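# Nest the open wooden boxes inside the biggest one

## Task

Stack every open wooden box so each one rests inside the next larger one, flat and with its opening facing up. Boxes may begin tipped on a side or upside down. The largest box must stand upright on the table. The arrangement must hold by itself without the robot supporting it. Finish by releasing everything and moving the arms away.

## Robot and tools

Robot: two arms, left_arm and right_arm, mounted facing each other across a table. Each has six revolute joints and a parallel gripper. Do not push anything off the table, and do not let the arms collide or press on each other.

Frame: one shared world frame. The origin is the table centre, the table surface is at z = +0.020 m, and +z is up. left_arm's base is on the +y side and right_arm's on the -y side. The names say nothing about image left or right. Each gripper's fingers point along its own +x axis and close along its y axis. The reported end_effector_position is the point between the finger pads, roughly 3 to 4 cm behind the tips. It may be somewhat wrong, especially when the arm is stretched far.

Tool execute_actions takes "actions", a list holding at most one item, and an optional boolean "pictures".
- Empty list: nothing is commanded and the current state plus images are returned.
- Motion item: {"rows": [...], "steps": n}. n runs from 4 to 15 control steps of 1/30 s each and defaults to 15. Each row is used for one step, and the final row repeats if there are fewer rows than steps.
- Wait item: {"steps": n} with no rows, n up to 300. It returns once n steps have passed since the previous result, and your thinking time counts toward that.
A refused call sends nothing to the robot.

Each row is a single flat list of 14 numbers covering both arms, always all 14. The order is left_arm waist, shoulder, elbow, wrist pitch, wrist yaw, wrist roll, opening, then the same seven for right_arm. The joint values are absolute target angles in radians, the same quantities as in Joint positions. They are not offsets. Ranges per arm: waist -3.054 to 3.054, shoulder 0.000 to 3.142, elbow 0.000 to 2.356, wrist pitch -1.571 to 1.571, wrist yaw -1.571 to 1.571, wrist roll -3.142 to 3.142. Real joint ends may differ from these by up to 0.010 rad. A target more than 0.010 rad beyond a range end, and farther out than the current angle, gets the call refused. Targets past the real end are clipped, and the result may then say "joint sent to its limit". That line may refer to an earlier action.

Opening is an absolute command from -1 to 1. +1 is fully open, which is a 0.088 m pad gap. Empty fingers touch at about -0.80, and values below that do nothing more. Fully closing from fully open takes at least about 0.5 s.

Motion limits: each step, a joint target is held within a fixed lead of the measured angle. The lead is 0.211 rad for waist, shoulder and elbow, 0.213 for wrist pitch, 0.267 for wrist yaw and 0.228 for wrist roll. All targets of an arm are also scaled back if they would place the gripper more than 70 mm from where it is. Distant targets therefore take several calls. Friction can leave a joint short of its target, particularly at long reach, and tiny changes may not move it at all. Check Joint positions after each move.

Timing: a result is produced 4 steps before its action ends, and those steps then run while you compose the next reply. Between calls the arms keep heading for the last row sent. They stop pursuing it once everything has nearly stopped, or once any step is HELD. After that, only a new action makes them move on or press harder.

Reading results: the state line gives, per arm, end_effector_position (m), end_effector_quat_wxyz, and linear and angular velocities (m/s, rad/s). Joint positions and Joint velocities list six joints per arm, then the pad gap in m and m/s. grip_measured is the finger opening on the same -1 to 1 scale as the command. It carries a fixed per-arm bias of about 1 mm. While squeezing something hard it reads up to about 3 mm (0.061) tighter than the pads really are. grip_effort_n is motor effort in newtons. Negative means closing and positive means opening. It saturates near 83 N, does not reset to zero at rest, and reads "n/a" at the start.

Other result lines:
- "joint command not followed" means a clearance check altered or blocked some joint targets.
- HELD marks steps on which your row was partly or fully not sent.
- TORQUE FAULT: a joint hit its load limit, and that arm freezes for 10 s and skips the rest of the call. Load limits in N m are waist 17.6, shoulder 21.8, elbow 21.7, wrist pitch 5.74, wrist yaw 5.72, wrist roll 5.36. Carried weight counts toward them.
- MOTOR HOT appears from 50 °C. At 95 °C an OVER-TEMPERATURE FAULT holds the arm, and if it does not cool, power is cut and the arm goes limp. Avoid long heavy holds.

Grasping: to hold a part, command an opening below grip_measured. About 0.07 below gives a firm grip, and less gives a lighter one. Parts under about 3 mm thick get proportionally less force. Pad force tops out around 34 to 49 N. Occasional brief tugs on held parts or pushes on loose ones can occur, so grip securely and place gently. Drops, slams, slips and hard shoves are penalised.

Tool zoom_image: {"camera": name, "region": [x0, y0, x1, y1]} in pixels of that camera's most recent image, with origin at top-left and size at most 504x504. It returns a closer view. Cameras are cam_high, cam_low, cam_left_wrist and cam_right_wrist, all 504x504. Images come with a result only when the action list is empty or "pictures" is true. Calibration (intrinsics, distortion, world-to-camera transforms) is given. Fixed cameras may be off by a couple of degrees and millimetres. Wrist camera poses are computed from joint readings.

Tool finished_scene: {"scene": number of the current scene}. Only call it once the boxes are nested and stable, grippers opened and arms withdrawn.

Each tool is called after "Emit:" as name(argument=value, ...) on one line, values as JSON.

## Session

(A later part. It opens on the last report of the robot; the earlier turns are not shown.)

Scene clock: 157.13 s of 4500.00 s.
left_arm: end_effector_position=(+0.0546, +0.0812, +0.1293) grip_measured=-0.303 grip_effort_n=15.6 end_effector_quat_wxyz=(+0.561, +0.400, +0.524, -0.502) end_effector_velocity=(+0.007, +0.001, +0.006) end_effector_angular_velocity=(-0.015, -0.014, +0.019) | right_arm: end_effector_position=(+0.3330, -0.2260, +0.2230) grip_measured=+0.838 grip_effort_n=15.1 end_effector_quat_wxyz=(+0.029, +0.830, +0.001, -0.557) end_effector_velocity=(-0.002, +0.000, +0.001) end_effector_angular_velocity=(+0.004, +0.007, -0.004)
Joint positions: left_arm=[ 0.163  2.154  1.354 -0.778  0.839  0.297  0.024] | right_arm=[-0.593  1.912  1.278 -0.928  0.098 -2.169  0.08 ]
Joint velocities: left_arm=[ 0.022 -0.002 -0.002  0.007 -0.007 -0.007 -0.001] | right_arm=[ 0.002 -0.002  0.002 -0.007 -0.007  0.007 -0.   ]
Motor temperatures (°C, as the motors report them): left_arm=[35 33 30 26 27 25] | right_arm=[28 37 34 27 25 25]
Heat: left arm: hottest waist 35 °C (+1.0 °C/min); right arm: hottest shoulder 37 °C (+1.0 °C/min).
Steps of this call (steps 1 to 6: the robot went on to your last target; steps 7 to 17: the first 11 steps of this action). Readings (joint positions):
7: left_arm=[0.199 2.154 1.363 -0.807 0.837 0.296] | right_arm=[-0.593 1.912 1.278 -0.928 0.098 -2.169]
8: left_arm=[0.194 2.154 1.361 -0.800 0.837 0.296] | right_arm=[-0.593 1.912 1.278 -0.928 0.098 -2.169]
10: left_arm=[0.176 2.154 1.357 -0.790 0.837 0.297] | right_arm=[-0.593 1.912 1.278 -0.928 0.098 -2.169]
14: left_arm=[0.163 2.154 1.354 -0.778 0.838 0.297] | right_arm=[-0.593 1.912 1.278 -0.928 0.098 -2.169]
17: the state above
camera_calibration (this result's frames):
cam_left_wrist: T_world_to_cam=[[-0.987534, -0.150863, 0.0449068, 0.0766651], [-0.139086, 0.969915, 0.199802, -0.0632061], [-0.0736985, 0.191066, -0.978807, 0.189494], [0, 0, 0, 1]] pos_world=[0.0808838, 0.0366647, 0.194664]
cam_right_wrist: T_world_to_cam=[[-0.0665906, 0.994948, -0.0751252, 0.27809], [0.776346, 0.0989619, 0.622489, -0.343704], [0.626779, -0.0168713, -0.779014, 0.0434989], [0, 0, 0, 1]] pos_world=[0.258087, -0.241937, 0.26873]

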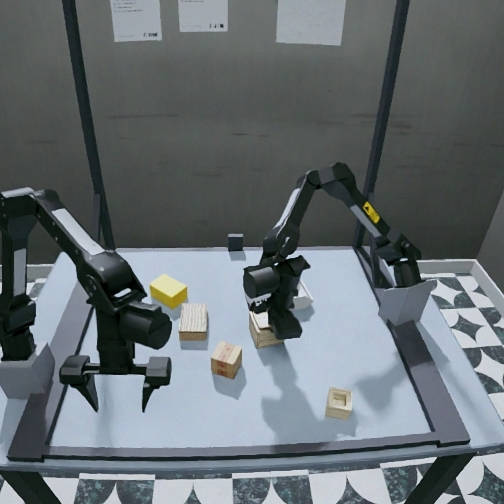

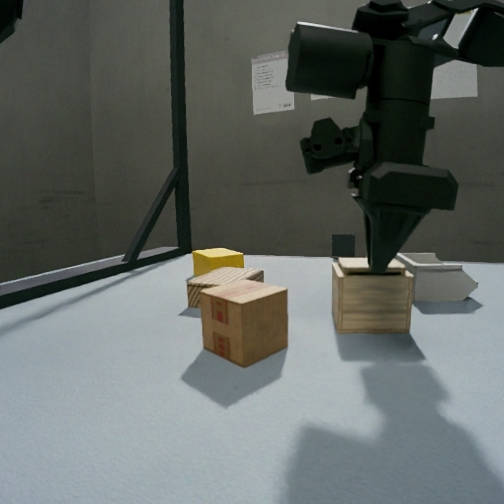

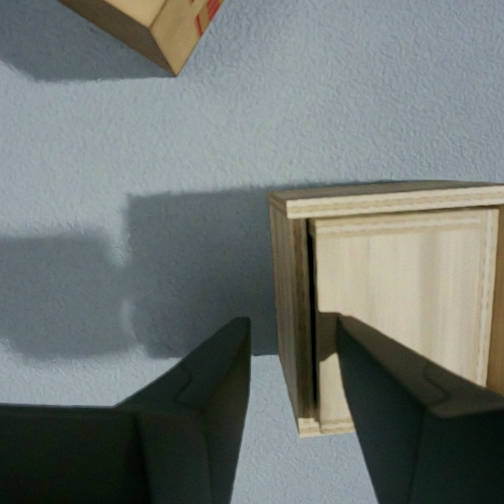

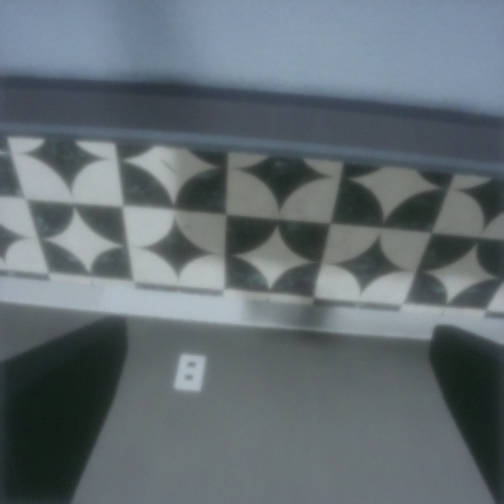

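Emit:
execute_actions(actions=[{"rows":[[0.125,2.165,1.35,-0.775,0.84,0.3,-0.3,-0.593,1.912,1.278,-0.928,0.098,-2.169,0.84]],"steps":15}], pictures=true)

Scene clock: 157.63 s of 4500.00 s.
left_arm: end_effector_position=(+0.0543, +0.0812, +0.1285) grip_measured=-0.303 grip_effort_n=15.6 end_effector_quat_wxyz=(+0.560, +0.402, +0.523, -0.501) end_effector_velocity=(-0.003, -0.001, +0.000) end_effector_angular_velocity=(+0.000, +0.009, +0.006) | right_arm: end_effector_position=(+0.3330, -0.2260, +0.2230) grip_measured=+0.838 grip_effort_n=14.7 end_effector_quat_wxyz=(+0.029, +0.830, +0.001, -0.557) end_effector_velocity=(+0.002, -0.001, -0.000) end_effector_angular_velocity=(-0.004, -0.007, +0.004)
Joint positions: left_arm=[ 0.16   2.154  1.354 -0.777  0.836  0.297  0.024] | right_arm=[-0.593  1.912  1.278 -0.928  0.098 -2.169  0.08 ]
Joint velocities: left_arm=[-0.002 -0.002  0.002 -0.007  0.007 -0.007 -0.   ] | right_arm=[-0.002 -0.002 -0.007  0.007  0.007 -0.007 -0.   ]
Motor temperatures (°C, as the motors report them): left_arm=[35 33 30 26 26 25] | right_arm=[28 37 34 27 25 25]
Heat: left arm: hottest waist 35 °C (+1.0 °C/min); right arm: hottest shoulder 37 °C (+1.0 °C/min).
Steps of this call (steps 1 to 4: the last 4 steps of your previous action; steps 5 to 15: the first 11 steps of this action). Readings (joint positions):
5: left_arm=[0.162 2.154 1.354 -0.778 0.839 0.297] | right_arm=[-0.593 1.912 1.278 -0.928 0.098 -2.169]
6: left_arm=[0.162 2.154 1.354 -0.777 0.838 0.297] | right_arm=[-0.593 1.912 1.278 -0.928 0.098 -2.169]
8: left_arm=[0.161 2.154 1.354 -0.777 0.836 0.297] | right_arm=[-0.593 1.912 1.278 -0.928 0.098 -2.169]
12: left_arm=[0.161 2.154 1.354 -0.777 0.836 0.297] | right_arm=[-0.593 1.912 1.278 -0.928 0.098 -2.169]
15: the state above
camera_calibration (this result's frames):
cam_left_wrist: T_world_to_cam=[[-0.987927, -0.149135, 0.0419384, 0.076683], [-0.137772, 0.969567, 0.202385, -0.0634981], [-0.0708447, 0.194164, -0.978408, 0.188276], [0, 0, 0, 1]] pos_world=[0.0803473, 0.0364454, 0.193845]
cam_right_wrist: T_world_to_cam=[[-0.0665906, 0.994948, -0.0751252, 0.27809], [0.776346, 0.0989619, 0.622489, -0.343704], [0.626779, -0.0168713, -0.779014, 0.0434989], [0, 0, 0, 1]] pos_world=[0.258087, -0.241937, 0.26873]

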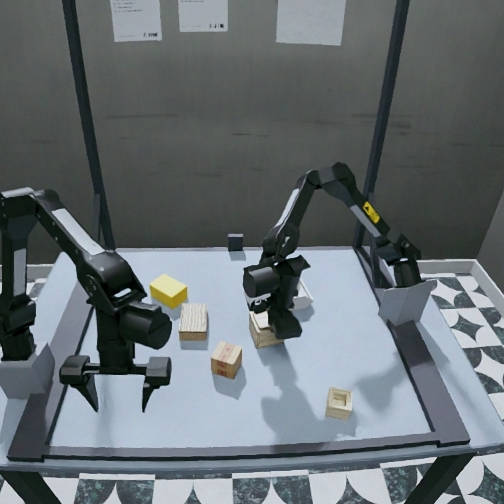

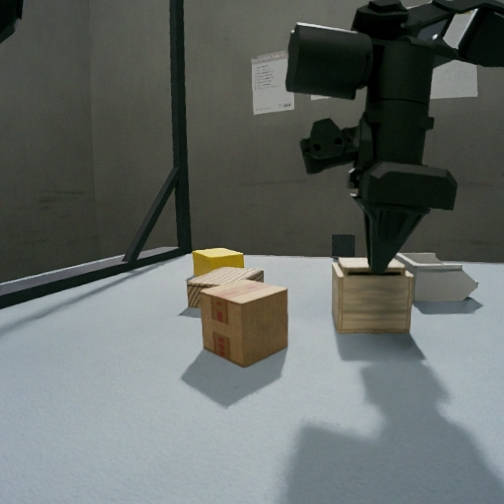

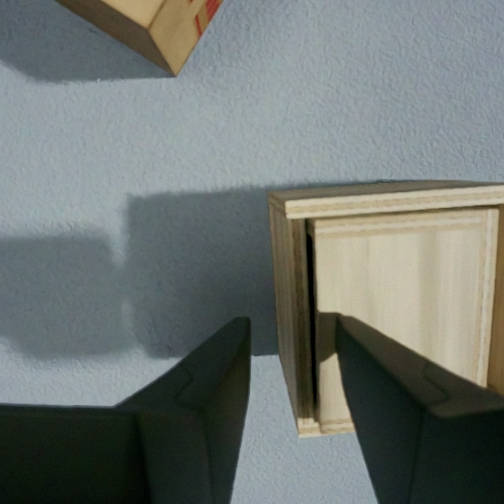

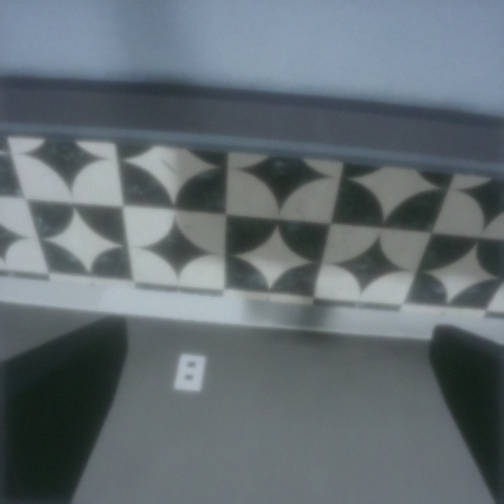

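Emit:
execute_actions(actions=[{"rows":[[0.18,2.15,1.355,-0.78,0.84,0.3,-0.3,-0.593,1.912,1.278,-0.928,0.098,-2.169,0.84],[0.18,2.15,1.355,-0.78,0.84,0.3,-0.3,-0.593,1.912,1.278,-0.928,0.098,-2.169,0.84],[0.18,2.15,1.355,-0.78,0.84,0.3,-0.3,-0.593,1.912,1.278,-0.928,0.098,-2.169,0.84],[0.18,2.15,1.355,-0.78,0.84,0.3,-0.8,-0.593,1.912,1.278,-0.928,0.098,-2.169,0.84]],"steps":15}])

Emit:
execute_actions(actions=[{"rows":[[0.145,2.17,1.345,-0.76,0.84,0.29,-0.8,-0.593,1.912,1.278,-0.928,0.098,-2.169,0.84]],"steps":15}], pictures=true)

Scene clock: 158.20 s of 4500.00 s.
left_arm: end_effector_position=(+0.0568, +0.0818, +0.1317) grip_measured=-0.732 grip_effort_n=-18.4 end_effector_quat_wxyz=(+0.563, +0.396, +0.524, -0.501) end_effector_velocity=(+0.006, +0.001, +0.004) end_effector_angular_velocity=(-0.005, -0.028, -0.004) | right_arm: end_effector_position=(+0.3330, -0.2260, +0.2230) grip_measured=+0.838 grip_effort_n=15.1 end_effector_quat_wxyz=(+0.029, +0.830, +0.001, -0.557) end_effector_velocity=(-0.005, -0.005, -0.003) end_effector_angular_velocity=(-0.013, +0.033, +0.002)
Joint positions: left_arm=[ 0.172  2.154  1.354 -0.779  0.842  0.298  0.003] | right_arm=[-0.593  1.912  1.278 -0.928  0.098 -2.169  0.08 ]
Joint velocities: left_arm=[ 0.012 -0.007 -0.002  0.007 -0.022  0.007 -0.025] | right_arm=[-0.002 -0.002 -0.007 -0.022 -0.022 -0.007 -0.   ]
Motor temperatures (°C, as the motors report them): left_arm=[35 33 30 26 26 25] | right_arm=[28 37 34 27 25 25]
Heat: left arm: hottest waist 35 °C (+0.0 °C/min); right arm: hottest shoulder 37 °C (+1.0 °C/min).
Steps of this call (steps 1 to 4: the last 4 steps of your previous action; steps 5 to 6: the robot went on to your last target; steps 7 to 17: the first 11 steps of this action). Readings (joint positions):
7: left_arm=[0.161 2.154 1.354 -0.777 0.836 0.298] | right_arm=[-0.593 1.912 1.278 -0.928 0.098 -2.169]
8: left_arm=[0.163 2.154 1.354 -0.777 0.838 0.298] | right_arm=[-0.593 1.912 1.278 -0.928 0.098 -2.169]
10: left_arm=[0.166 2.154 1.354 -0.777 0.841 0.298] | right_arm=[-0.593 1.912 1.278 -0.928 0.098 -2.169]
14: left_arm=[0.170 2.154 1.354 -0.779 0.842 0.298] | right_arm=[-0.593 1.912 1.278 -0.928 0.098 -2.169]
17: the state above

Scene clock: 158.70 s of 4500.00 s.
left_arm: end_effector_position=(+0.0508, +0.0797, +0.1231) grip_measured=-0.788 grip_effort_n=-63.0 end_effector_quat_wxyz=(+0.555, +0.404, +0.523, -0.505) end_effector_velocity=(-0.000, +0.003, -0.002) end_effector_angular_velocity=(+0.020, -0.014, +0.009) | right_arm: end_effector_position=(+0.3330, -0.2260, +0.2230) grip_measured=+0.838 grip_effort_n=15.1 end_effector_quat_wxyz=(+0.029, +0.830, +0.001, -0.557) end_effector_velocity=(-0.004, -0.005, -0.004) end_effector_angular_velocity=(-0.020, +0.023, -0.011)
Joint positions: left_arm=[ 0.145  2.158  1.351 -0.763  0.842  0.293  0.   ] | right_arm=[-0.593  1.912  1.278 -0.928  0.098 -2.169  0.08 ]
Joint velocities: left_arm=[-0.007 -0.002 -0.002 -0.007 -0.022 -0.007 -0.   ] | right_arm=[ 0.002  0.002 -0.007 -0.022 -0.007  0.007 -0.   ]
Motor temperatures (°C, as the motors report them): left_arm=[35 33 30 26 26 25] | right_arm=[28 37 34 27 25 25]
Heat: left arm: hottest waist 35 °C (+0.0 °C/min); right arm: hottest shoulder 37 °C (+1.0 °C/min).
Steps of this call (steps 1 to 4: the last 4 steps of your previous action; steps 5 to 15: the first 11 steps of this action). Readings (joint positions):
5: left_arm=[0.174 2.154 1.354 -0.779 0.842 0.298] | right_arm=[-0.593 1.912 1.278 -0.928 0.098 -2.169]
6: left_arm=[0.172 2.154 1.353 -0.776 0.842 0.298] | right_arm=[-0.593 1.912 1.278 -0.928 0.098 -2.169]
8: left_arm=[0.162 2.154 1.353 -0.769 0.842 0.297] | right_arm=[-0.593 1.912 1.278 -0.928 0.098 -2.169]
12: left_arm=[0.146 2.156 1.352 -0.765 0.842 0.294] | right_arm=[-0.593 1.912 1.278 -0.928 0.098 -2.169]
15: the state above
camera_calibration (this result's frames):
cam_left_wrist: T_world_to_cam=[[-0.989443, -0.13672, 0.0480739, 0.0714977], [-0.12408, 0.970559, 0.206443, -0.0626451], [-0.0748834, 0.198298, -0.977277, 0.182713], [0, 0, 0, 1]] pos_world=[0.0766521, 0.0343442, 0.188057]
cam_right_wrist: T_world_to_cam=[[-0.0665906, 0.994948, -0.0751252, 0.27809], [0.776346, 0.0989619, 0.622489, -0.343704], [0.626779, -0.0168713, -0.779014, 0.0434989], [0, 0, 0, 1]] pos_world=[0.258087, -0.241937, 0.26873]

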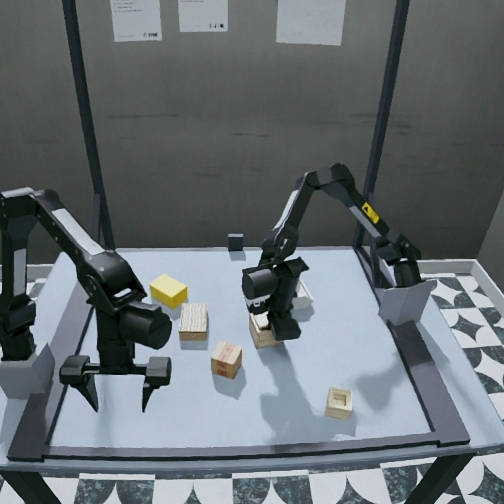

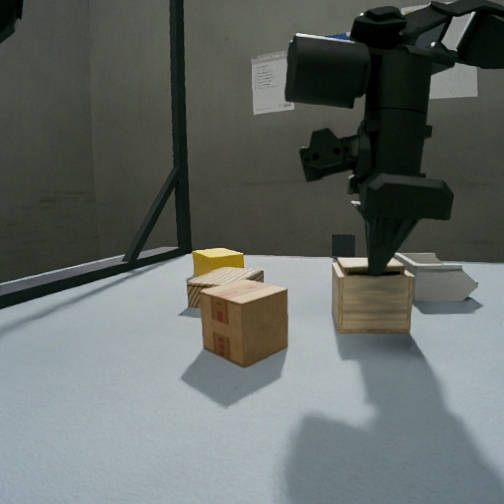

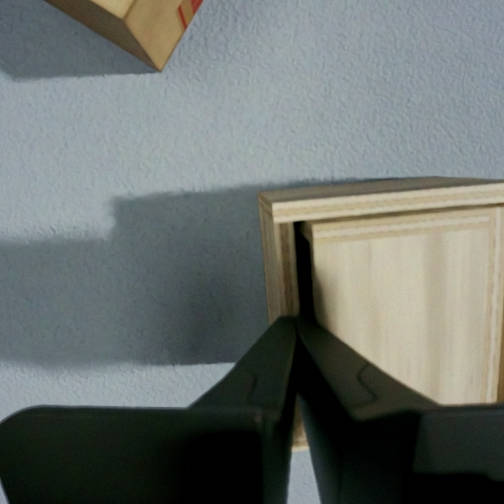

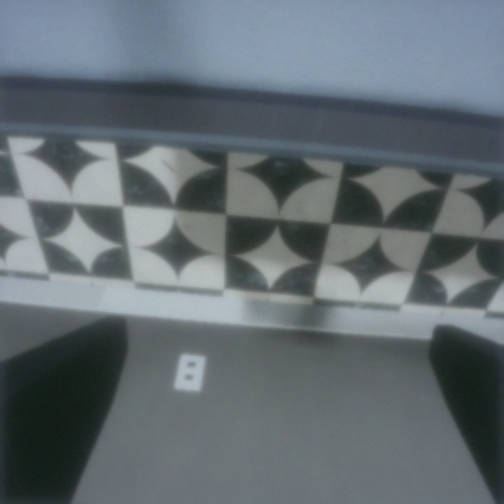

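Emit:
execute_actions(actions=[{"rows":[[0.145,2.175,1.345,-0.745,0.84,0.285,-0.55,-0.593,1.912,1.278,-0.928,0.098,-2.169,0.84]],"steps":15}])

Emit:
execute_actions(actions=[{"rows":[[0.15,2.165,1.35,-0.77,0.84,0.295,-0.7,-0.593,1.912,1.278,-0.928,0.098,-2.169,0.84],[0.15,2.165,1.35,-0.77,0.84,0.295,-0.7,-0.593,1.912,1.278,-0.928,0.098,-2.169,0.84],[0.16,2.15,1.355,-0.785,0.84,0.3,-0.7,-0.593,1.912,1.278,-0.928,0.098,-2.169,0.84],[0.17,2.15,1.355,-0.785,0.84,0.3,-0.7,-0.593,1.912,1.278,-0.928,0.098,-2.169,0.84],[0.19,2.15,1.355,-0.785,0.84,0.3,-0.7,-0.593,1.912,1.278,-0.928,0.098,-2.169,0.84],[0.2,2.15,1.355,-0.785,0.82,0.3,-0.35,-0.593,1.912,1.278,-0.928,0.098,-2.169,0.84]],"steps":15}], pictures=true)

Scene clock: 159.30 s of 4500.00 s.
left_arm: end_effector_position=(+0.0531, +0.0785, +0.1216) grip_measured=-0.567 grip_effort_n=15.6 end_effector_quat_wxyz=(+0.556, +0.404, +0.521, -0.506) end_effector_velocity=(+0.003, +0.001, -0.000) end_effector_angular_velocity=(-0.000, -0.009, -0.006) | right_arm: end_effector_position=(+0.3330, -0.2260, +0.2230) grip_measured=+0.838 grip_effort_n=15.1 end_effector_quat_wxyz=(+0.029, +0.830, +0.001, -0.557) end_effector_velocity=(-0.002, -0.005, -0.000) end_effector_angular_velocity=(-0.021, +0.018, +0.009)
Joint positions: left_arm=[ 0.145  2.164  1.35  -0.748  0.842  0.288  0.011] | right_arm=[-0.593  1.912  1.278 -0.928  0.098 -2.169  0.08 ]
Joint velocities: left_arm=[ 0.002  0.002 -0.002  0.007 -0.007  0.007  0.005] | right_arm=[-0.007 -0.002 -0.002 -0.022 -0.007 -0.022 -0.   ]
Motor temperatures (°C, as the motors report them): left_arm=[35 33 30 25 26 25] | right_arm=[28 37 34 27 25 25]
Heat: left arm: hottest waist 35 °C (+0.0 °C/min); right arm: hottest shoulder 37 °C (+1.0 °C/min).
Steps of this call (steps 1 to 4: the last 4 steps of your previous action; steps 5 to 7: the robot went on to your last target; steps 8 to 18: the first 11 steps of this action). Readings (joint positions):
8: left_arm=[0.145 2.159 1.351 -0.761 0.842 0.292] | right_arm=[-0.593 1.912 1.278 -0.928 0.098 -2.169]
9: left_arm=[0.145 2.159 1.350 -0.758 0.842 0.291] | right_arm=[-0.593 1.912 1.278 -0.928 0.098 -2.169]
11: left_arm=[0.145 2.161 1.350 -0.752 0.842 0.290] | right_arm=[-0.593 1.912 1.278 -0.928 0.098 -2.169]
15: left_arm=[0.145 2.164 1.350 -0.749 0.842 0.288] | right_arm=[-0.593 1.912 1.278 -0.928 0.098 -2.169]
18: the state above

Scene clock: 159.80 s of 4500.00 s.
left_arm: end_effector_position=(+0.0659, +0.0871, +0.1330) grip_measured=-0.423 grip_effort_n=15.6 end_effector_quat_wxyz=(+0.572, +0.392, +0.527, -0.490) end_effector_velocity=(+0.036, +0.014, +0.030) end_effector_angular_velocity=(-0.044, -0.051, +0.100) | right_arm: end_effector_position=(+0.3330, -0.2260, +0.2230) grip_measured=+0.838 grip_effort_n=15.6 end_effector_quat_wxyz=(+0.029, +0.830, +0.001, -0.557) end_effector_velocity=(-0.003, -0.001, -0.003) end_effector_angular_velocity=(-0.001, +0.025, +0.005)
Joint positions: left_arm=[ 0.192  2.164  1.35  -0.78   0.828  0.296  0.018] | right_arm=[-0.593  1.912  1.278 -0.928  0.098 -2.169  0.08 ]
Joint velocities: left_arm=[ 0.12  -0.002 -0.002 -0.022 -0.037  0.007  0.028] | right_arm=[-0.002  0.002 -0.002 -0.007 -0.022 -0.007 -0.   ]
Motor temperatures (°C, as the motors report them): left_arm=[35 33 30 25 26 25] | right_arm=[28 37 34 27 25 25]
Heat: left arm: hottest waist 35 °C (+0.0 °C/min); right arm: hottest shoulder 37 °C (+1.0 °C/min).
Steps of this call (steps 1 to 4: the last 4 steps of your previous action; steps 5 to 15: the first 11 steps of this action). Readings (joint positions):
5: left_arm=[0.145 2.164 1.350 -0.748 0.842 0.288] | right_arm=[-0.593 1.912 1.278 -0.928 0.098 -2.169]
6: left_arm=[0.145 2.164 1.350 -0.751 0.842 0.288] | right_arm=[-0.593 1.912 1.278 -0.928 0.098 -2.169]
8: left_arm=[0.146 2.164 1.350 -0.764 0.842 0.290] | right_arm=[-0.593 1.912 1.278 -0.928 0.098 -2.169]
12: left_arm=[0.170 2.164 1.350 -0.777 0.834 0.295] | right_arm=[-0.593 1.912 1.278 -0.928 0.098 -2.169]
15: the state above
camera_calibration (this result's frames):
cam_left_wrist: T_world_to_cam=[[-0.982028, -0.185347, 0.0356136, 0.0924406], [-0.174957, 0.96475, 0.196589, -0.0648491], [-0.0707955, 0.186825, -0.979839, 0.193141], [0, 0, 0, 1]] pos_world=[0.0931069, 0.0436133, 0.198703]
cam_right_wrist: T_world_to_cam=[[-0.0665906, 0.994948, -0.0751252, 0.27809], [0.776346, 0.0989619, 0.622489, -0.343704], [0.626779, -0.0168713, -0.779014, 0.0434989], [0, 0, 0, 1]] pos_world=[0.258087, -0.241937, 0.26873]

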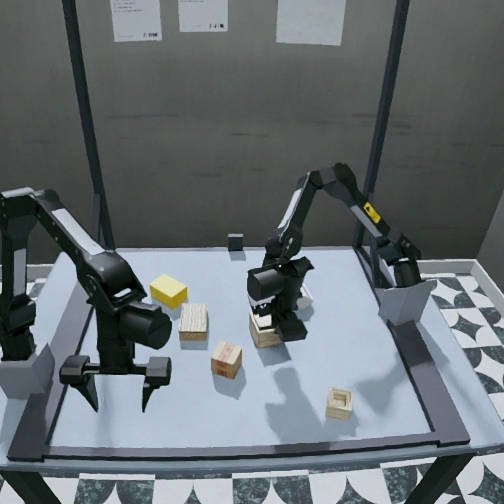

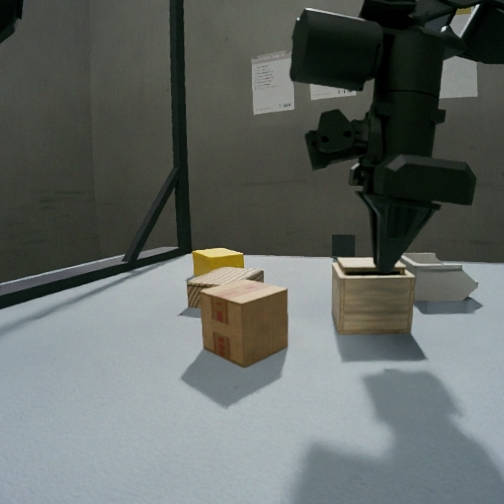

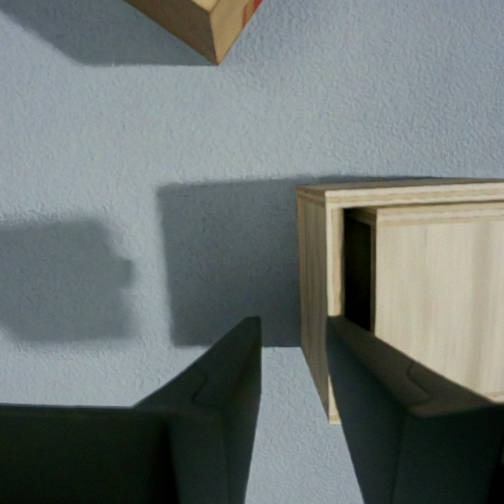

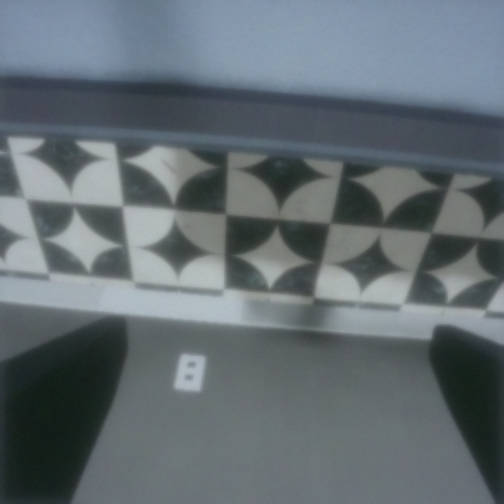

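Emit:
execute_actions(actions=[{"rows":[[0.165,2.2,1.325,-0.72,0.83,0.28,-0.3,-0.593,1.912,1.278,-0.928,0.098,-2.169,0.84]],"steps":15}], pictures=true)

Scene clock: 160.30 s of 4500.00 s.
left_arm: end_effector_position=(+0.0678, +0.0854, +0.1211) grip_measured=-0.307 grip_effort_n=15.6 end_effector_quat_wxyz=(+0.569, +0.397, +0.523, -0.495) end_effector_velocity=(-0.000, +0.007, -0.005) end_effector_angular_velocity=(+0.023, -0.011, +0.012) | right_arm: end_effector_position=(+0.3330, -0.2260, +0.2230) grip_measured=+0.838 grip_effort_n=15.1 end_effector_quat_wxyz=(+0.029, +0.830, +0.001, -0.557) end_effector_velocity=(-0.003, -0.006, -0.002) end_effector_angular_velocity=(-0.020, +0.021, -0.001)
Joint positions: left_arm=[ 0.173  2.183  1.335 -0.725  0.83   0.284  0.024] | right_arm=[-0.593  1.912  1.278 -0.928  0.098 -2.169  0.08 ]
Joint velocities: left_arm=[-0.007 -0.007 -0.027  0.007 -0.022 -0.007  0.001] | right_arm=[-0.002 -0.002 -0.007 -0.022 -0.007 -0.007 -0.   ]
Motor temperatures (°C, as the motors report them): left_arm=[35 33 30 25 26 25] | right_arm=[28 37 34 27 25 25]
Heat: left arm: hottest waist 35 °C (+0.0 °C/min); right arm: hottest shoulder 37 °C (+1.0 °C/min).
Steps of this call (steps 1 to 4: the last 4 steps of your previous action; steps 5 to 15: the first 11 steps of this action). Readings (joint positions):
5: left_arm=[0.196 2.165 1.349 -0.779 0.825 0.297] | right_arm=[-0.593 1.912 1.278 -0.928 0.098 -2.169]
6: left_arm=[0.193 2.165 1.346 -0.765 0.825 0.295] | right_arm=[-0.593 1.912 1.278 -0.928 0.098 -2.169]
8: left_arm=[0.182 2.171 1.343 -0.745 0.825 0.290] | right_arm=[-0.593 1.912 1.278 -0.928 0.098 -2.169]
12: left_arm=[0.173 2.181 1.336 -0.730 0.828 0.285] | right_arm=[-0.593 1.912 1.278 -0.928 0.098 -2.169]
15: the state above
camera_calibration (this result's frames):
cam_left_wrist: T_world_to_cam=[[-0.985086, -0.168546, 0.0346094, 0.0932903], [-0.158789, 0.96798, 0.194424, -0.0616166], [-0.0662707, 0.186029, -0.980307, 0.181792], [0, 0, 0, 1]] pos_world=[0.0941625, 0.0415489, 0.186963]
cam_right_wrist: T_world_to_cam=[[-0.0665906, 0.994948, -0.0751252, 0.27809], [0.776346, 0.0989619, 0.622489, -0.343704], [0.626779, -0.0168713, -0.779014, 0.0434989], [0, 0, 0, 1]] pos_world=[0.258087, -0.241937, 0.26873]

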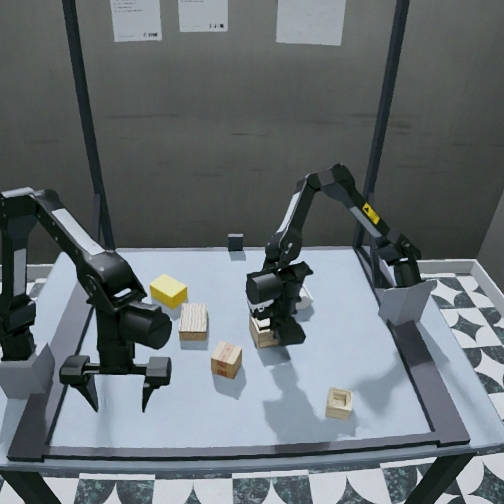

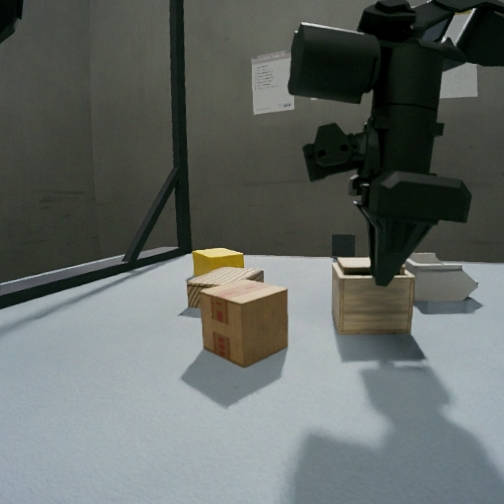

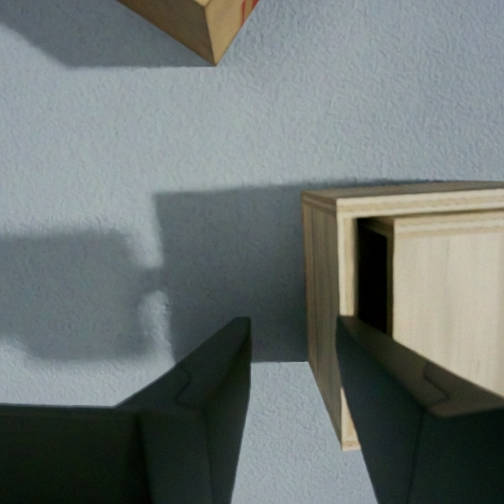

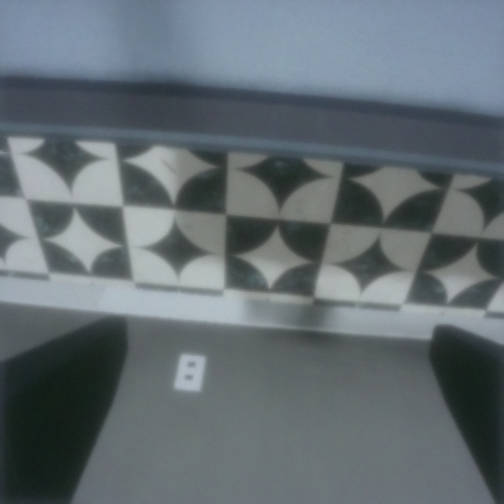

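Emit:
execute_actions(actions=[{"rows":[[0.17,2.175,1.34,-0.74,0.83,0.285,-0.05,-0.593,1.912,1.278,-0.928,0.098,-2.169,0.84],[0.17,2.175,1.34,-0.74,0.83,0.285,-0.05,-0.593,1.912,1.278,-0.928,0.098,-2.169,0.84],[0.17,2.175,1.34,-0.74,0.83,0.285,-0.05,-0.593,1.912,1.278,-0.928,0.098,-2.169,0.84],[0.17,2.175,1.34,-0.74,0.83,0.285,-0.05,-0.593,1.912,1.278,-0.928,0.098,-2.169,0.84],[0.17,2.175,1.34,-0.74,0.83,0.285,-0.05,-0.593,1.912,1.278,-0.928,0.098,-2.169,0.84],[0.17,2.175,1.34,-0.74,0.83,0.285,-0.05,-0.593,1.912,1.278,-0.928,0.098,-2.169,0.84],[0.15,2.225,1.31,-0.68,0.825,0.26,-0.05,-0.593,1.912,1.278,-0.928,0.098,-2.169,0.84]],"steps":15}])

Emit:
execute_actions(actions=[{"steps":8}], pictures=true)

Scene clock: 160.87 s of 4500.00 s.
left_arm: end_effector_position=(+0.0707, +0.0872, +0.1190) grip_measured=-0.067 grip_effort_n=13.7 end_effector_quat_wxyz=(+0.572, +0.392, +0.525, -0.493) end_effector_velocity=(+0.013, -0.000, -0.005) end_effector_angular_velocity=(-0.045, +0.003, +0.019) | right_arm: end_effector_position=(+0.3330, -0.2260, +0.2230) grip_measured=+0.838 grip_effort_n=14.7 end_effector_quat_wxyz=(+0.029, +0.830, +0.001, -0.557) end_effector_velocity=(-0.002, +0.002, -0.001) end_effector_angular_velocity=(+0.020, +0.015, -0.003)
Joint positions: left_arm=[ 0.176  2.188  1.325 -0.708  0.831  0.272  0.036] | right_arm=[-0.593  1.912  1.278 -0.928  0.098 -2.169  0.08 ]
Joint velocities: left_arm=[ 0.017  0.022 -0.032  0.095  0.022 -0.037  0.006] | right_arm=[-0.002 -0.002 -0.002  0.007 -0.022  0.007 -0.   ]
Motor temperatures (°C, as the motors report them): left_arm=[35 33 30 25 26 25] | right_arm=[28 37 34 27 25 25]
Heat: left arm: hottest waist 35 °C (+0.0 °C/min); right arm: hottest shoulder 37 °C (+1.0 °C/min).
Steps of this call (steps 1 to 4: the last 4 steps of your previous action; steps 5 to 6: the robot went on to your last target; steps 7 to 17: the first 11 steps of this action). Readings (joint positions):
7: left_arm=[0.173 2.183 1.334 -0.723 0.830 0.283] | right_arm=[-0.593 1.912 1.278 -0.928 0.098 -2.169]
8: left_arm=[0.173 2.183 1.334 -0.723 0.829 0.283] | right_arm=[-0.593 1.912 1.278 -0.928 0.098 -2.169]
10: left_arm=[0.175 2.183 1.334 -0.729 0.829 0.283] | right_arm=[-0.593 1.912 1.278 -0.928 0.098 -2.169]
14: left_arm=[0.174 2.186 1.331 -0.725 0.829 0.280] | right_arm=[-0.593 1.912 1.278 -0.928 0.098 -2.169]
17: the state above

Scene clock: 161.13 s of 4500.00 s.
left_arm: end_effector_position=(+0.0736, +0.0879, +0.1186) grip_measured=-0.054 grip_effort_n=13.7 end_effector_quat_wxyz=(+0.575, +0.388, +0.525, -0.492) end_effector_velocity=(+0.005, +0.004, -0.001) end_effector_angular_velocity=(+0.004, -0.002, +0.033) | right_arm: end_effector_position=(+0.3330, -0.2260, +0.2230) grip_measured=+0.838 grip_effort_n=15.1 end_effector_quat_wxyz=(+0.029, +0.830, +0.001, -0.557) end_effector_velocity=(+0.000, +0.001, +0.002) end_effector_angular_velocity=(+0.003, -0.012, +0.011)
Joint positions: left_arm=[ 0.181  2.192  1.32  -0.695  0.833  0.266  0.036] | right_arm=[-0.593  1.912  1.278 -0.928  0.098 -2.169  0.08 ]
Joint velocities: left_arm=[ 0.007  0.007 -0.007  0.007 -0.007 -0.022  0.001] | right_arm=[ 0.002 -0.007 -0.002  0.007  0.007 -0.007 -0.   ]
Motor temperatures (°C, as the motors report them): left_arm=[35 33 30 26 26 25] | right_arm=[28 37 34 27 25 25]
Heat: left arm: hottest waist 35 °C (+0.0 °C/min); right arm: hottest shoulder 37 °C (+1.0 °C/min).
Kept back: nothing.
Steps of this call (steps 1 to 4: the last 4 steps of your previous action; steps 5 to 8: the robot went on to your last target). Readings (joint positions):
1: left_arm=[0.176 2.189 1.324 -0.705 0.832 0.270] | right_arm=[-0.593 1.912 1.278 -0.928 0.098 -2.169]
2: left_arm=[0.177 2.190 1.323 -0.702 0.833 0.269] | right_arm=[-0.593 1.912 1.278 -0.928 0.098 -2.169]
4: left_arm=[0.179 2.190 1.321 -0.699 0.833 0.268] | right_arm=[-0.593 1.912 1.278 -0.928 0.098 -2.169]
8: the state above
camera_calibration (this result's frames):
cam_left_wrist: T_world_to_cam=[[-0.981414, -0.188151, 0.0377549, 0.100569], [-0.178149, 0.966413, 0.185224, -0.059977], [-0.0713369, 0.175055, -0.981971, 0.180738], [0, 0, 0, 1]] pos_world=[0.100908, 0.0452456, 0.184792]
cam_right_wrist: T_world_to_cam=[[-0.0665906, 0.994948, -0.0751252, 0.27809], [0.776346, 0.0989619, 0.622489, -0.343704], [0.626779, -0.0168713, -0.779014, 0.0434989], [0, 0, 0, 1]] pos_world=[0.258087, -0.241937, 0.26873]

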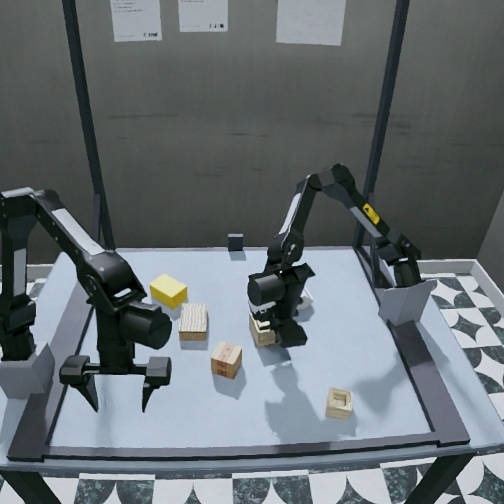

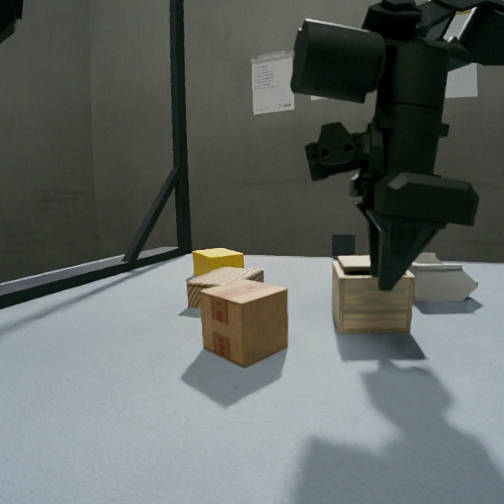

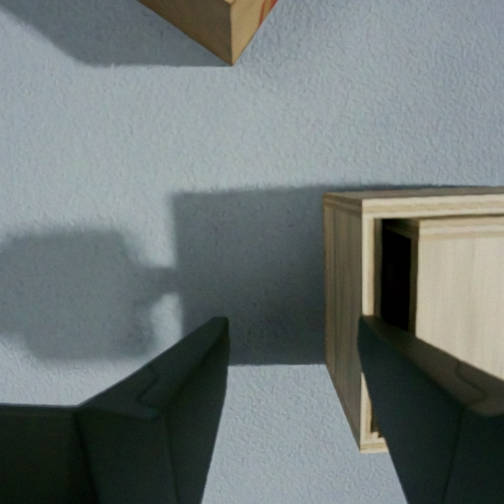

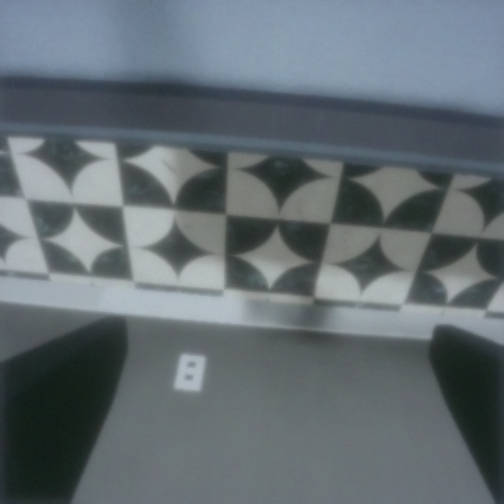

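Emit:
execute_actions(actions=[{"rows":[[0.17,2.16,1.35,-0.77,0.835,0.29,0.3,-0.593,1.912,1.278,-0.928,0.098,-2.169,0.84]],"steps":14}], pictures=true)

Scene clock: 161.57 s of 4500.00 s.
left_arm: end_effector_position=(+0.0626, +0.0883, +0.1213) grip_measured=+0.271 grip_effort_n=15.6 end_effector_quat_wxyz=(+0.565, +0.396, +0.535, -0.489) end_effector_velocity=(-0.017, -0.006, +0.008) end_effector_angular_velocity=(+0.014, -0.001, +0.001) | right_arm: end_effector_position=(+0.3330, -0.2260, +0.2230) grip_measured=+0.838 grip_effort_n=14.7 end_effector_quat_wxyz=(+0.029, +0.830, +0.001, -0.557) end_effector_velocity=(-0.004, -0.002, +0.002) end_effector_angular_velocity=(-0.004, +0.012, -0.006)
Joint positions: left_arm=[ 0.168  2.178  1.34  -0.762  0.83   0.285  0.052] | right_arm=[-0.593  1.912  1.278 -0.928  0.098 -2.169  0.08 ]
Joint velocities: left_arm=[-0.022 -0.042  0.017 -0.051 -0.007 -0.022  0.01 ] | right_arm=[ 0.002 -0.007  0.002 -0.022 -0.007  0.007 -0.   ]
Motor temperatures (°C, as the motors report them): left_arm=[35 33 30 26 26 25] | right_arm=[28 37 34 27 25 25]
Heat: left arm: hottest waist 35 °C (+0.0 °C/min); right arm: hottest shoulder 37 °C (+1.0 °C/min).
Steps of this call (steps 1 to 3: the robot went on to your last target; steps 4 to 13: the first 10 steps of this action). Readings (joint positions):
4: left_arm=[0.183 2.191 1.321 -0.699 0.833 0.266] | right_arm=[-0.593 1.912 1.278 -0.928 0.098 -2.169]
5: left_arm=[0.182 2.190 1.326 -0.709 0.833 0.268] | right_arm=[-0.593 1.912 1.278 -0.928 0.098 -2.169]
7: left_arm=[0.179 2.189 1.334 -0.732 0.830 0.276] | right_arm=[-0.593 1.912 1.278 -0.928 0.098 -2.169]
11: left_arm=[0.170 2.181 1.338 -0.757 0.830 0.283] | right_arm=[-0.593 1.912 1.278 -0.928 0.098 -2.169]
13: the state above
camera_calibration (this result's frames):
cam_left_wrist: T_world_to_cam=[[-0.982196, -0.182597, 0.044148, 0.0885458], [-0.169067, 0.961644, 0.216003, -0.066737], [-0.0818962, 0.204694, -0.975394, 0.179768], [0, 0, 0, 1]] pos_world=[0.0904086, 0.043548, 0.185851]
cam_right_wrist: T_world_to_cam=[[-0.0665906, 0.994948, -0.0751252, 0.27809], [0.776346, 0.0989619, 0.622489, -0.343704], [0.626779, -0.0168713, -0.779014, 0.0434989], [0, 0, 0, 1]] pos_world=[0.258087, -0.241937, 0.26873]

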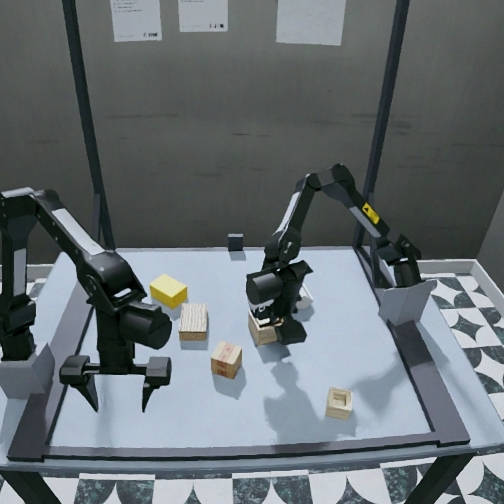

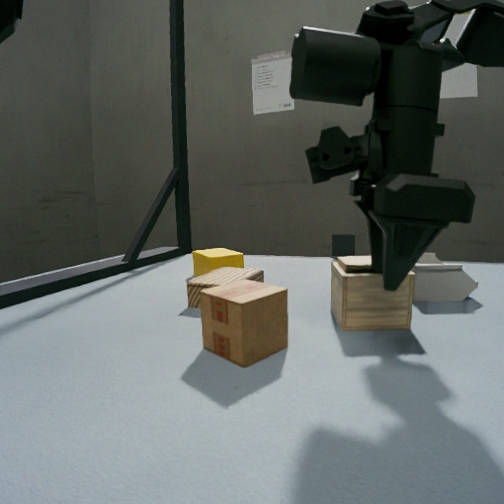

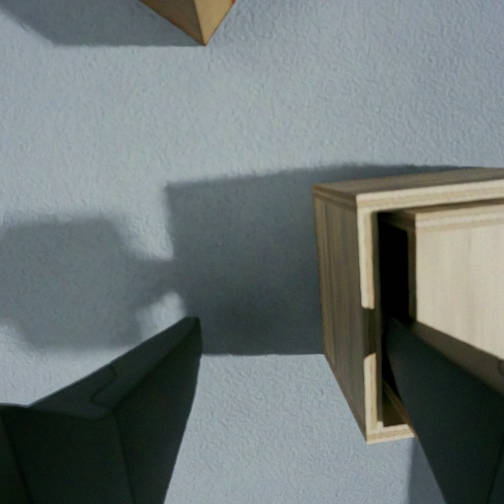

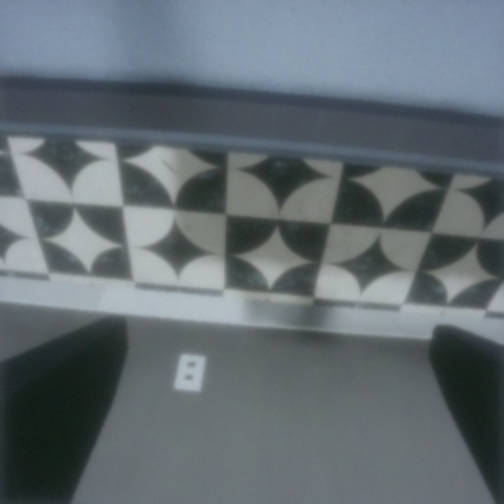

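In the gap. Descend, narrowing somewhat.

Emit:
execute_actions(actions=[{"rows":[[0.16,2.23,1.305,-0.67,0.825,0.255,0.15,-0.593,1.912,1.278,-0.928,0.098,-2.169,0.84]],"steps":15}])

Emit:
execute_actions(actions=[{"rows":[[0.16,2.265,1.28,-0.57,0.82,0.2,-0.1,-0.593,1.912,1.278,-0.928,0.098,-2.169,0.84]],"steps":15}])

Emit:
execute_actions(actions=[{"rows":[[0.16,2.265,1.28,-0.57,0.82,0.2,-0.85,-0.593,1.912,1.278,-0.928,0.098,-2.169,0.84]],"steps":15}], pictures=true)

Scene clock: 162.10 s of 4500.00 s.
left_arm: end_effector_position=(+0.0776, +0.0893, +0.1181) grip_measured=+0.161 grip_effort_n=-18.8 end_effector_quat_wxyz=(+0.579, +0.384, +0.526, -0.491) end_effector_velocity=(+0.028, +0.011, -0.003) end_effector_angular_velocity=(-0.003, -0.035, +0.062) | right_arm: end_effector_position=(+0.3330, -0.2260, +0.2230) grip_measured=+0.838 grip_effort_n=14.7 end_effector_quat_wxyz=(+0.029, +0.830, +0.001, -0.557) end_effector_velocity=(+0.001, -0.003, -0.001) end_effector_angular_velocity=(-0.021, +0.001, +0.014)
Joint positions: left_arm=[ 0.189  2.199  1.316 -0.685  0.835  0.261  0.047] | right_arm=[-0.593  1.912  1.278 -0.928  0.098 -2.169  0.08 ]
Joint velocities: left_arm=[ 0.042  0.042 -0.017  0.051 -0.037 -0.022 -0.003] | right_arm=[-0.002  0.002 -0.002 -0.007  0.007 -0.022 -0.   ]
Motor temperatures (°C, as the motors report them): left_arm=[35 33 30 26 26 25] | right_arm=[28 37 34 27 25 25]
Heat: left arm: hottest waist 35 °C (+0.0 °C/min); right arm: hottest shoulder 37 °C (+1.0 °C/min).
Steps of this call (steps 1 to 4: the last 4 steps of your previous action; step 5: the robot went on to your last target; steps 6 to 16: the first 11 steps of this action). Readings (joint positions):
6: left_arm=[0.167 2.176 1.340 -0.759 0.830 0.285] | right_arm=[-0.593 1.912 1.278 -0.928 0.098 -2.169]
7: left_arm=[0.167 2.180 1.335 -0.736 0.830 0.280] | right_arm=[-0.593 1.912 1.278 -0.928 0.098 -2.169]
9: left_arm=[0.170 2.186 1.328 -0.718 0.841 0.272] | right_arm=[-0.593 1.912 1.278 -0.928 0.098 -2.169]
13: left_arm=[0.183 2.194 1.319 -0.693 0.840 0.264] | right_arm=[-0.593 1.912 1.278 -0.928 0.098 -2.169]
16: the state above

Scene clock: 162.60 s of 4500.00 s.
left_arm: end_effector_position=(+0.0962, +0.0906, +0.1033) grip_measured=-0.083 grip_effort_n=-18.4 end_effector_quat_wxyz=(+0.596, +0.378, +0.521, -0.481) end_effector_velocity=(-0.082, +0.019, -0.112) end_effector_angular_velocity=(+0.250, +0.200, -0.094) | right_arm: end_effector_position=(+0.3330, -0.2260, +0.2230) grip_measured=+0.838 grip_effort_n=14.7 end_effector_quat_wxyz=(+0.029, +0.830, +0.001, -0.557) end_effector_velocity=(-0.005, -0.003, -0.002) end_effector_angular_velocity=(-0.009, +0.030, +0.003)
Joint positions: left_arm=[ 0.19   2.246  1.294 -0.575  0.814  0.206  0.035] | right_arm=[-0.593  1.912  1.278 -0.928  0.098 -2.169  0.08 ]
Joint velocities: left_arm=[-0.286  0.076 -0.081 -0.007  0.066 -0.022 -0.005] | right_arm=[-0.002 -0.002 -0.002 -0.022 -0.022 -0.007 -0.   ]
Motor temperatures (°C, as the motors report them): left_arm=[35 33 30 26 26 25] | right_arm=[28 37 34 27 25 25]
Heat: left arm: hottest waist 35 °C (+0.0 °C/min); right arm: hottest shoulder 37 °C (+1.0 °C/min).
Steps of this call (steps 1 to 4: the last 4 steps of your previous action; steps 5 to 15: the first 11 steps of this action). Readings (joint positions):
5: left_arm=[0.192 2.205 1.312 -0.671 0.832 0.254] | right_arm=[-0.593 1.912 1.278 -0.928 0.098 -2.169]
6: left_arm=[0.192 2.208 1.307 -0.647 0.830 0.242] | right_arm=[-0.593 1.912 1.278 -0.928 0.098 -2.169]
8: left_arm=[0.197 2.221 1.303 -0.611 0.821 0.226] | right_arm=[-0.593 1.912 1.278 -0.928 0.098 -2.169]
12: left_arm=[0.204 2.239 1.298 -0.580 0.813 0.210] | right_arm=[-0.593 1.912 1.278 -0.928 0.098 -2.169]
15: the state above

Scene clock: 163.10 s of 4500.00 s.
left_arm: end_effector_position=(+0.0877, +0.0934, +0.0893) grip_measured=-0.789 grip_effort_n=-83.5 end_effector_quat_wxyz=(+0.583, +0.386, +0.531, -0.479) end_effector_velocity=(+0.000, +0.001, -0.001) end_effector_angular_velocity=(+0.010, -0.002, +0.011) | right_arm: end_effector_position=(+0.3330, -0.2260, +0.2230) grip_measured=+0.838 grip_effort_n=15.1 end_effector_quat_wxyz=(+0.029, +0.830, +0.001, -0.557) end_effector_velocity=(-0.003, -0.001, -0.001) end_effector_angular_velocity=(-0.006, +0.010, +0.009)
Joint positions: left_arm=[ 0.155  2.257  1.283 -0.572  0.817  0.203  0.   ] | right_arm=[-0.593  1.912  1.278 -0.928  0.098 -2.169  0.08 ]
Joint velocities: left_arm=[-0.002  0.002  0.002 -0.007 -0.007 -0.007  0.   ] | right_arm=[ 0.002 -0.002 -0.002 -0.007 -0.007 -0.007 -0.   ]
Motor temperatures (°C, as the motors report them): left_arm=[35 33 30 26 26 25] | right_arm=[28 37 34 27 25 25]
Heat: left arm: hottest waist 35 °C (+0.0 °C/min); right arm: hottest shoulder 37 °C (+1.0 °C/min).
Steps of this call (steps 1 to 4: the last 4 steps of your previous action; steps 5 to 15: the first 11 steps of this action). Readings (joint positions):
5: left_arm=[0.152 2.257 1.284 -0.575 0.817 0.204] | right_arm=[-0.593 1.912 1.278 -0.928 0.098 -2.169]
6: left_arm=[0.152 2.257 1.283 -0.574 0.817 0.204] | right_arm=[-0.593 1.912 1.278 -0.928 0.098 -2.169]
8: left_arm=[0.153 2.257 1.283 -0.572 0.817 0.203] | right_arm=[-0.593 1.912 1.278 -0.928 0.098 -2.169]
12: left_arm=[0.155 2.257 1.283 -0.572 0.817 0.203] | right_arm=[-0.593 1.912 1.278 -0.928 0.098 -2.169]
15: the state above
camera_calibration (this result's frames):
cam_left_wrist: T_world_to_cam=[[-0.975571, -0.217948, 0.0275669, 0.119767], [-0.208611, 0.95841, 0.19476, -0.0548332], [-0.0688679, 0.184252, -0.980463, 0.150859], [0, 0, 0, 1]] pos_world=[0.115791, 0.0508596, 0.155289]
cam_right_wrist: T_world_to_cam=[[-0.0665906, 0.994948, -0.0751252, 0.27809], [0.776346, 0.0989619, 0.622489, -0.343704], [0.626779, -0.0168713, -0.779014, 0.0434989], [0, 0, 0, 1]] pos_world=[0.258087, -0.241937, 0.26873]

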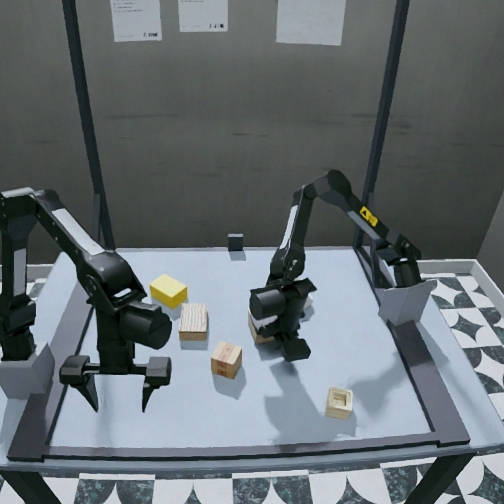

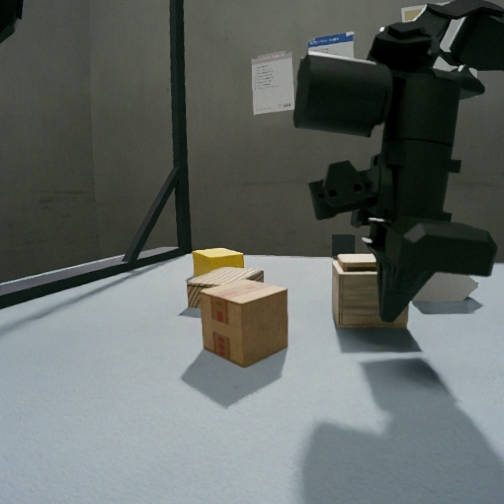

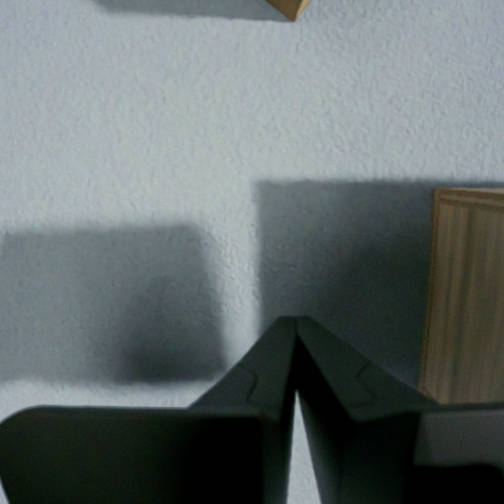

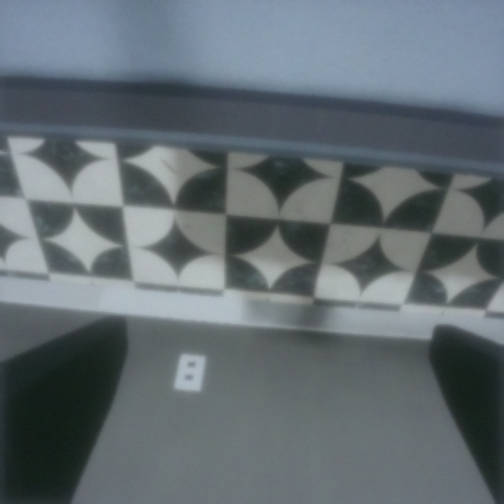

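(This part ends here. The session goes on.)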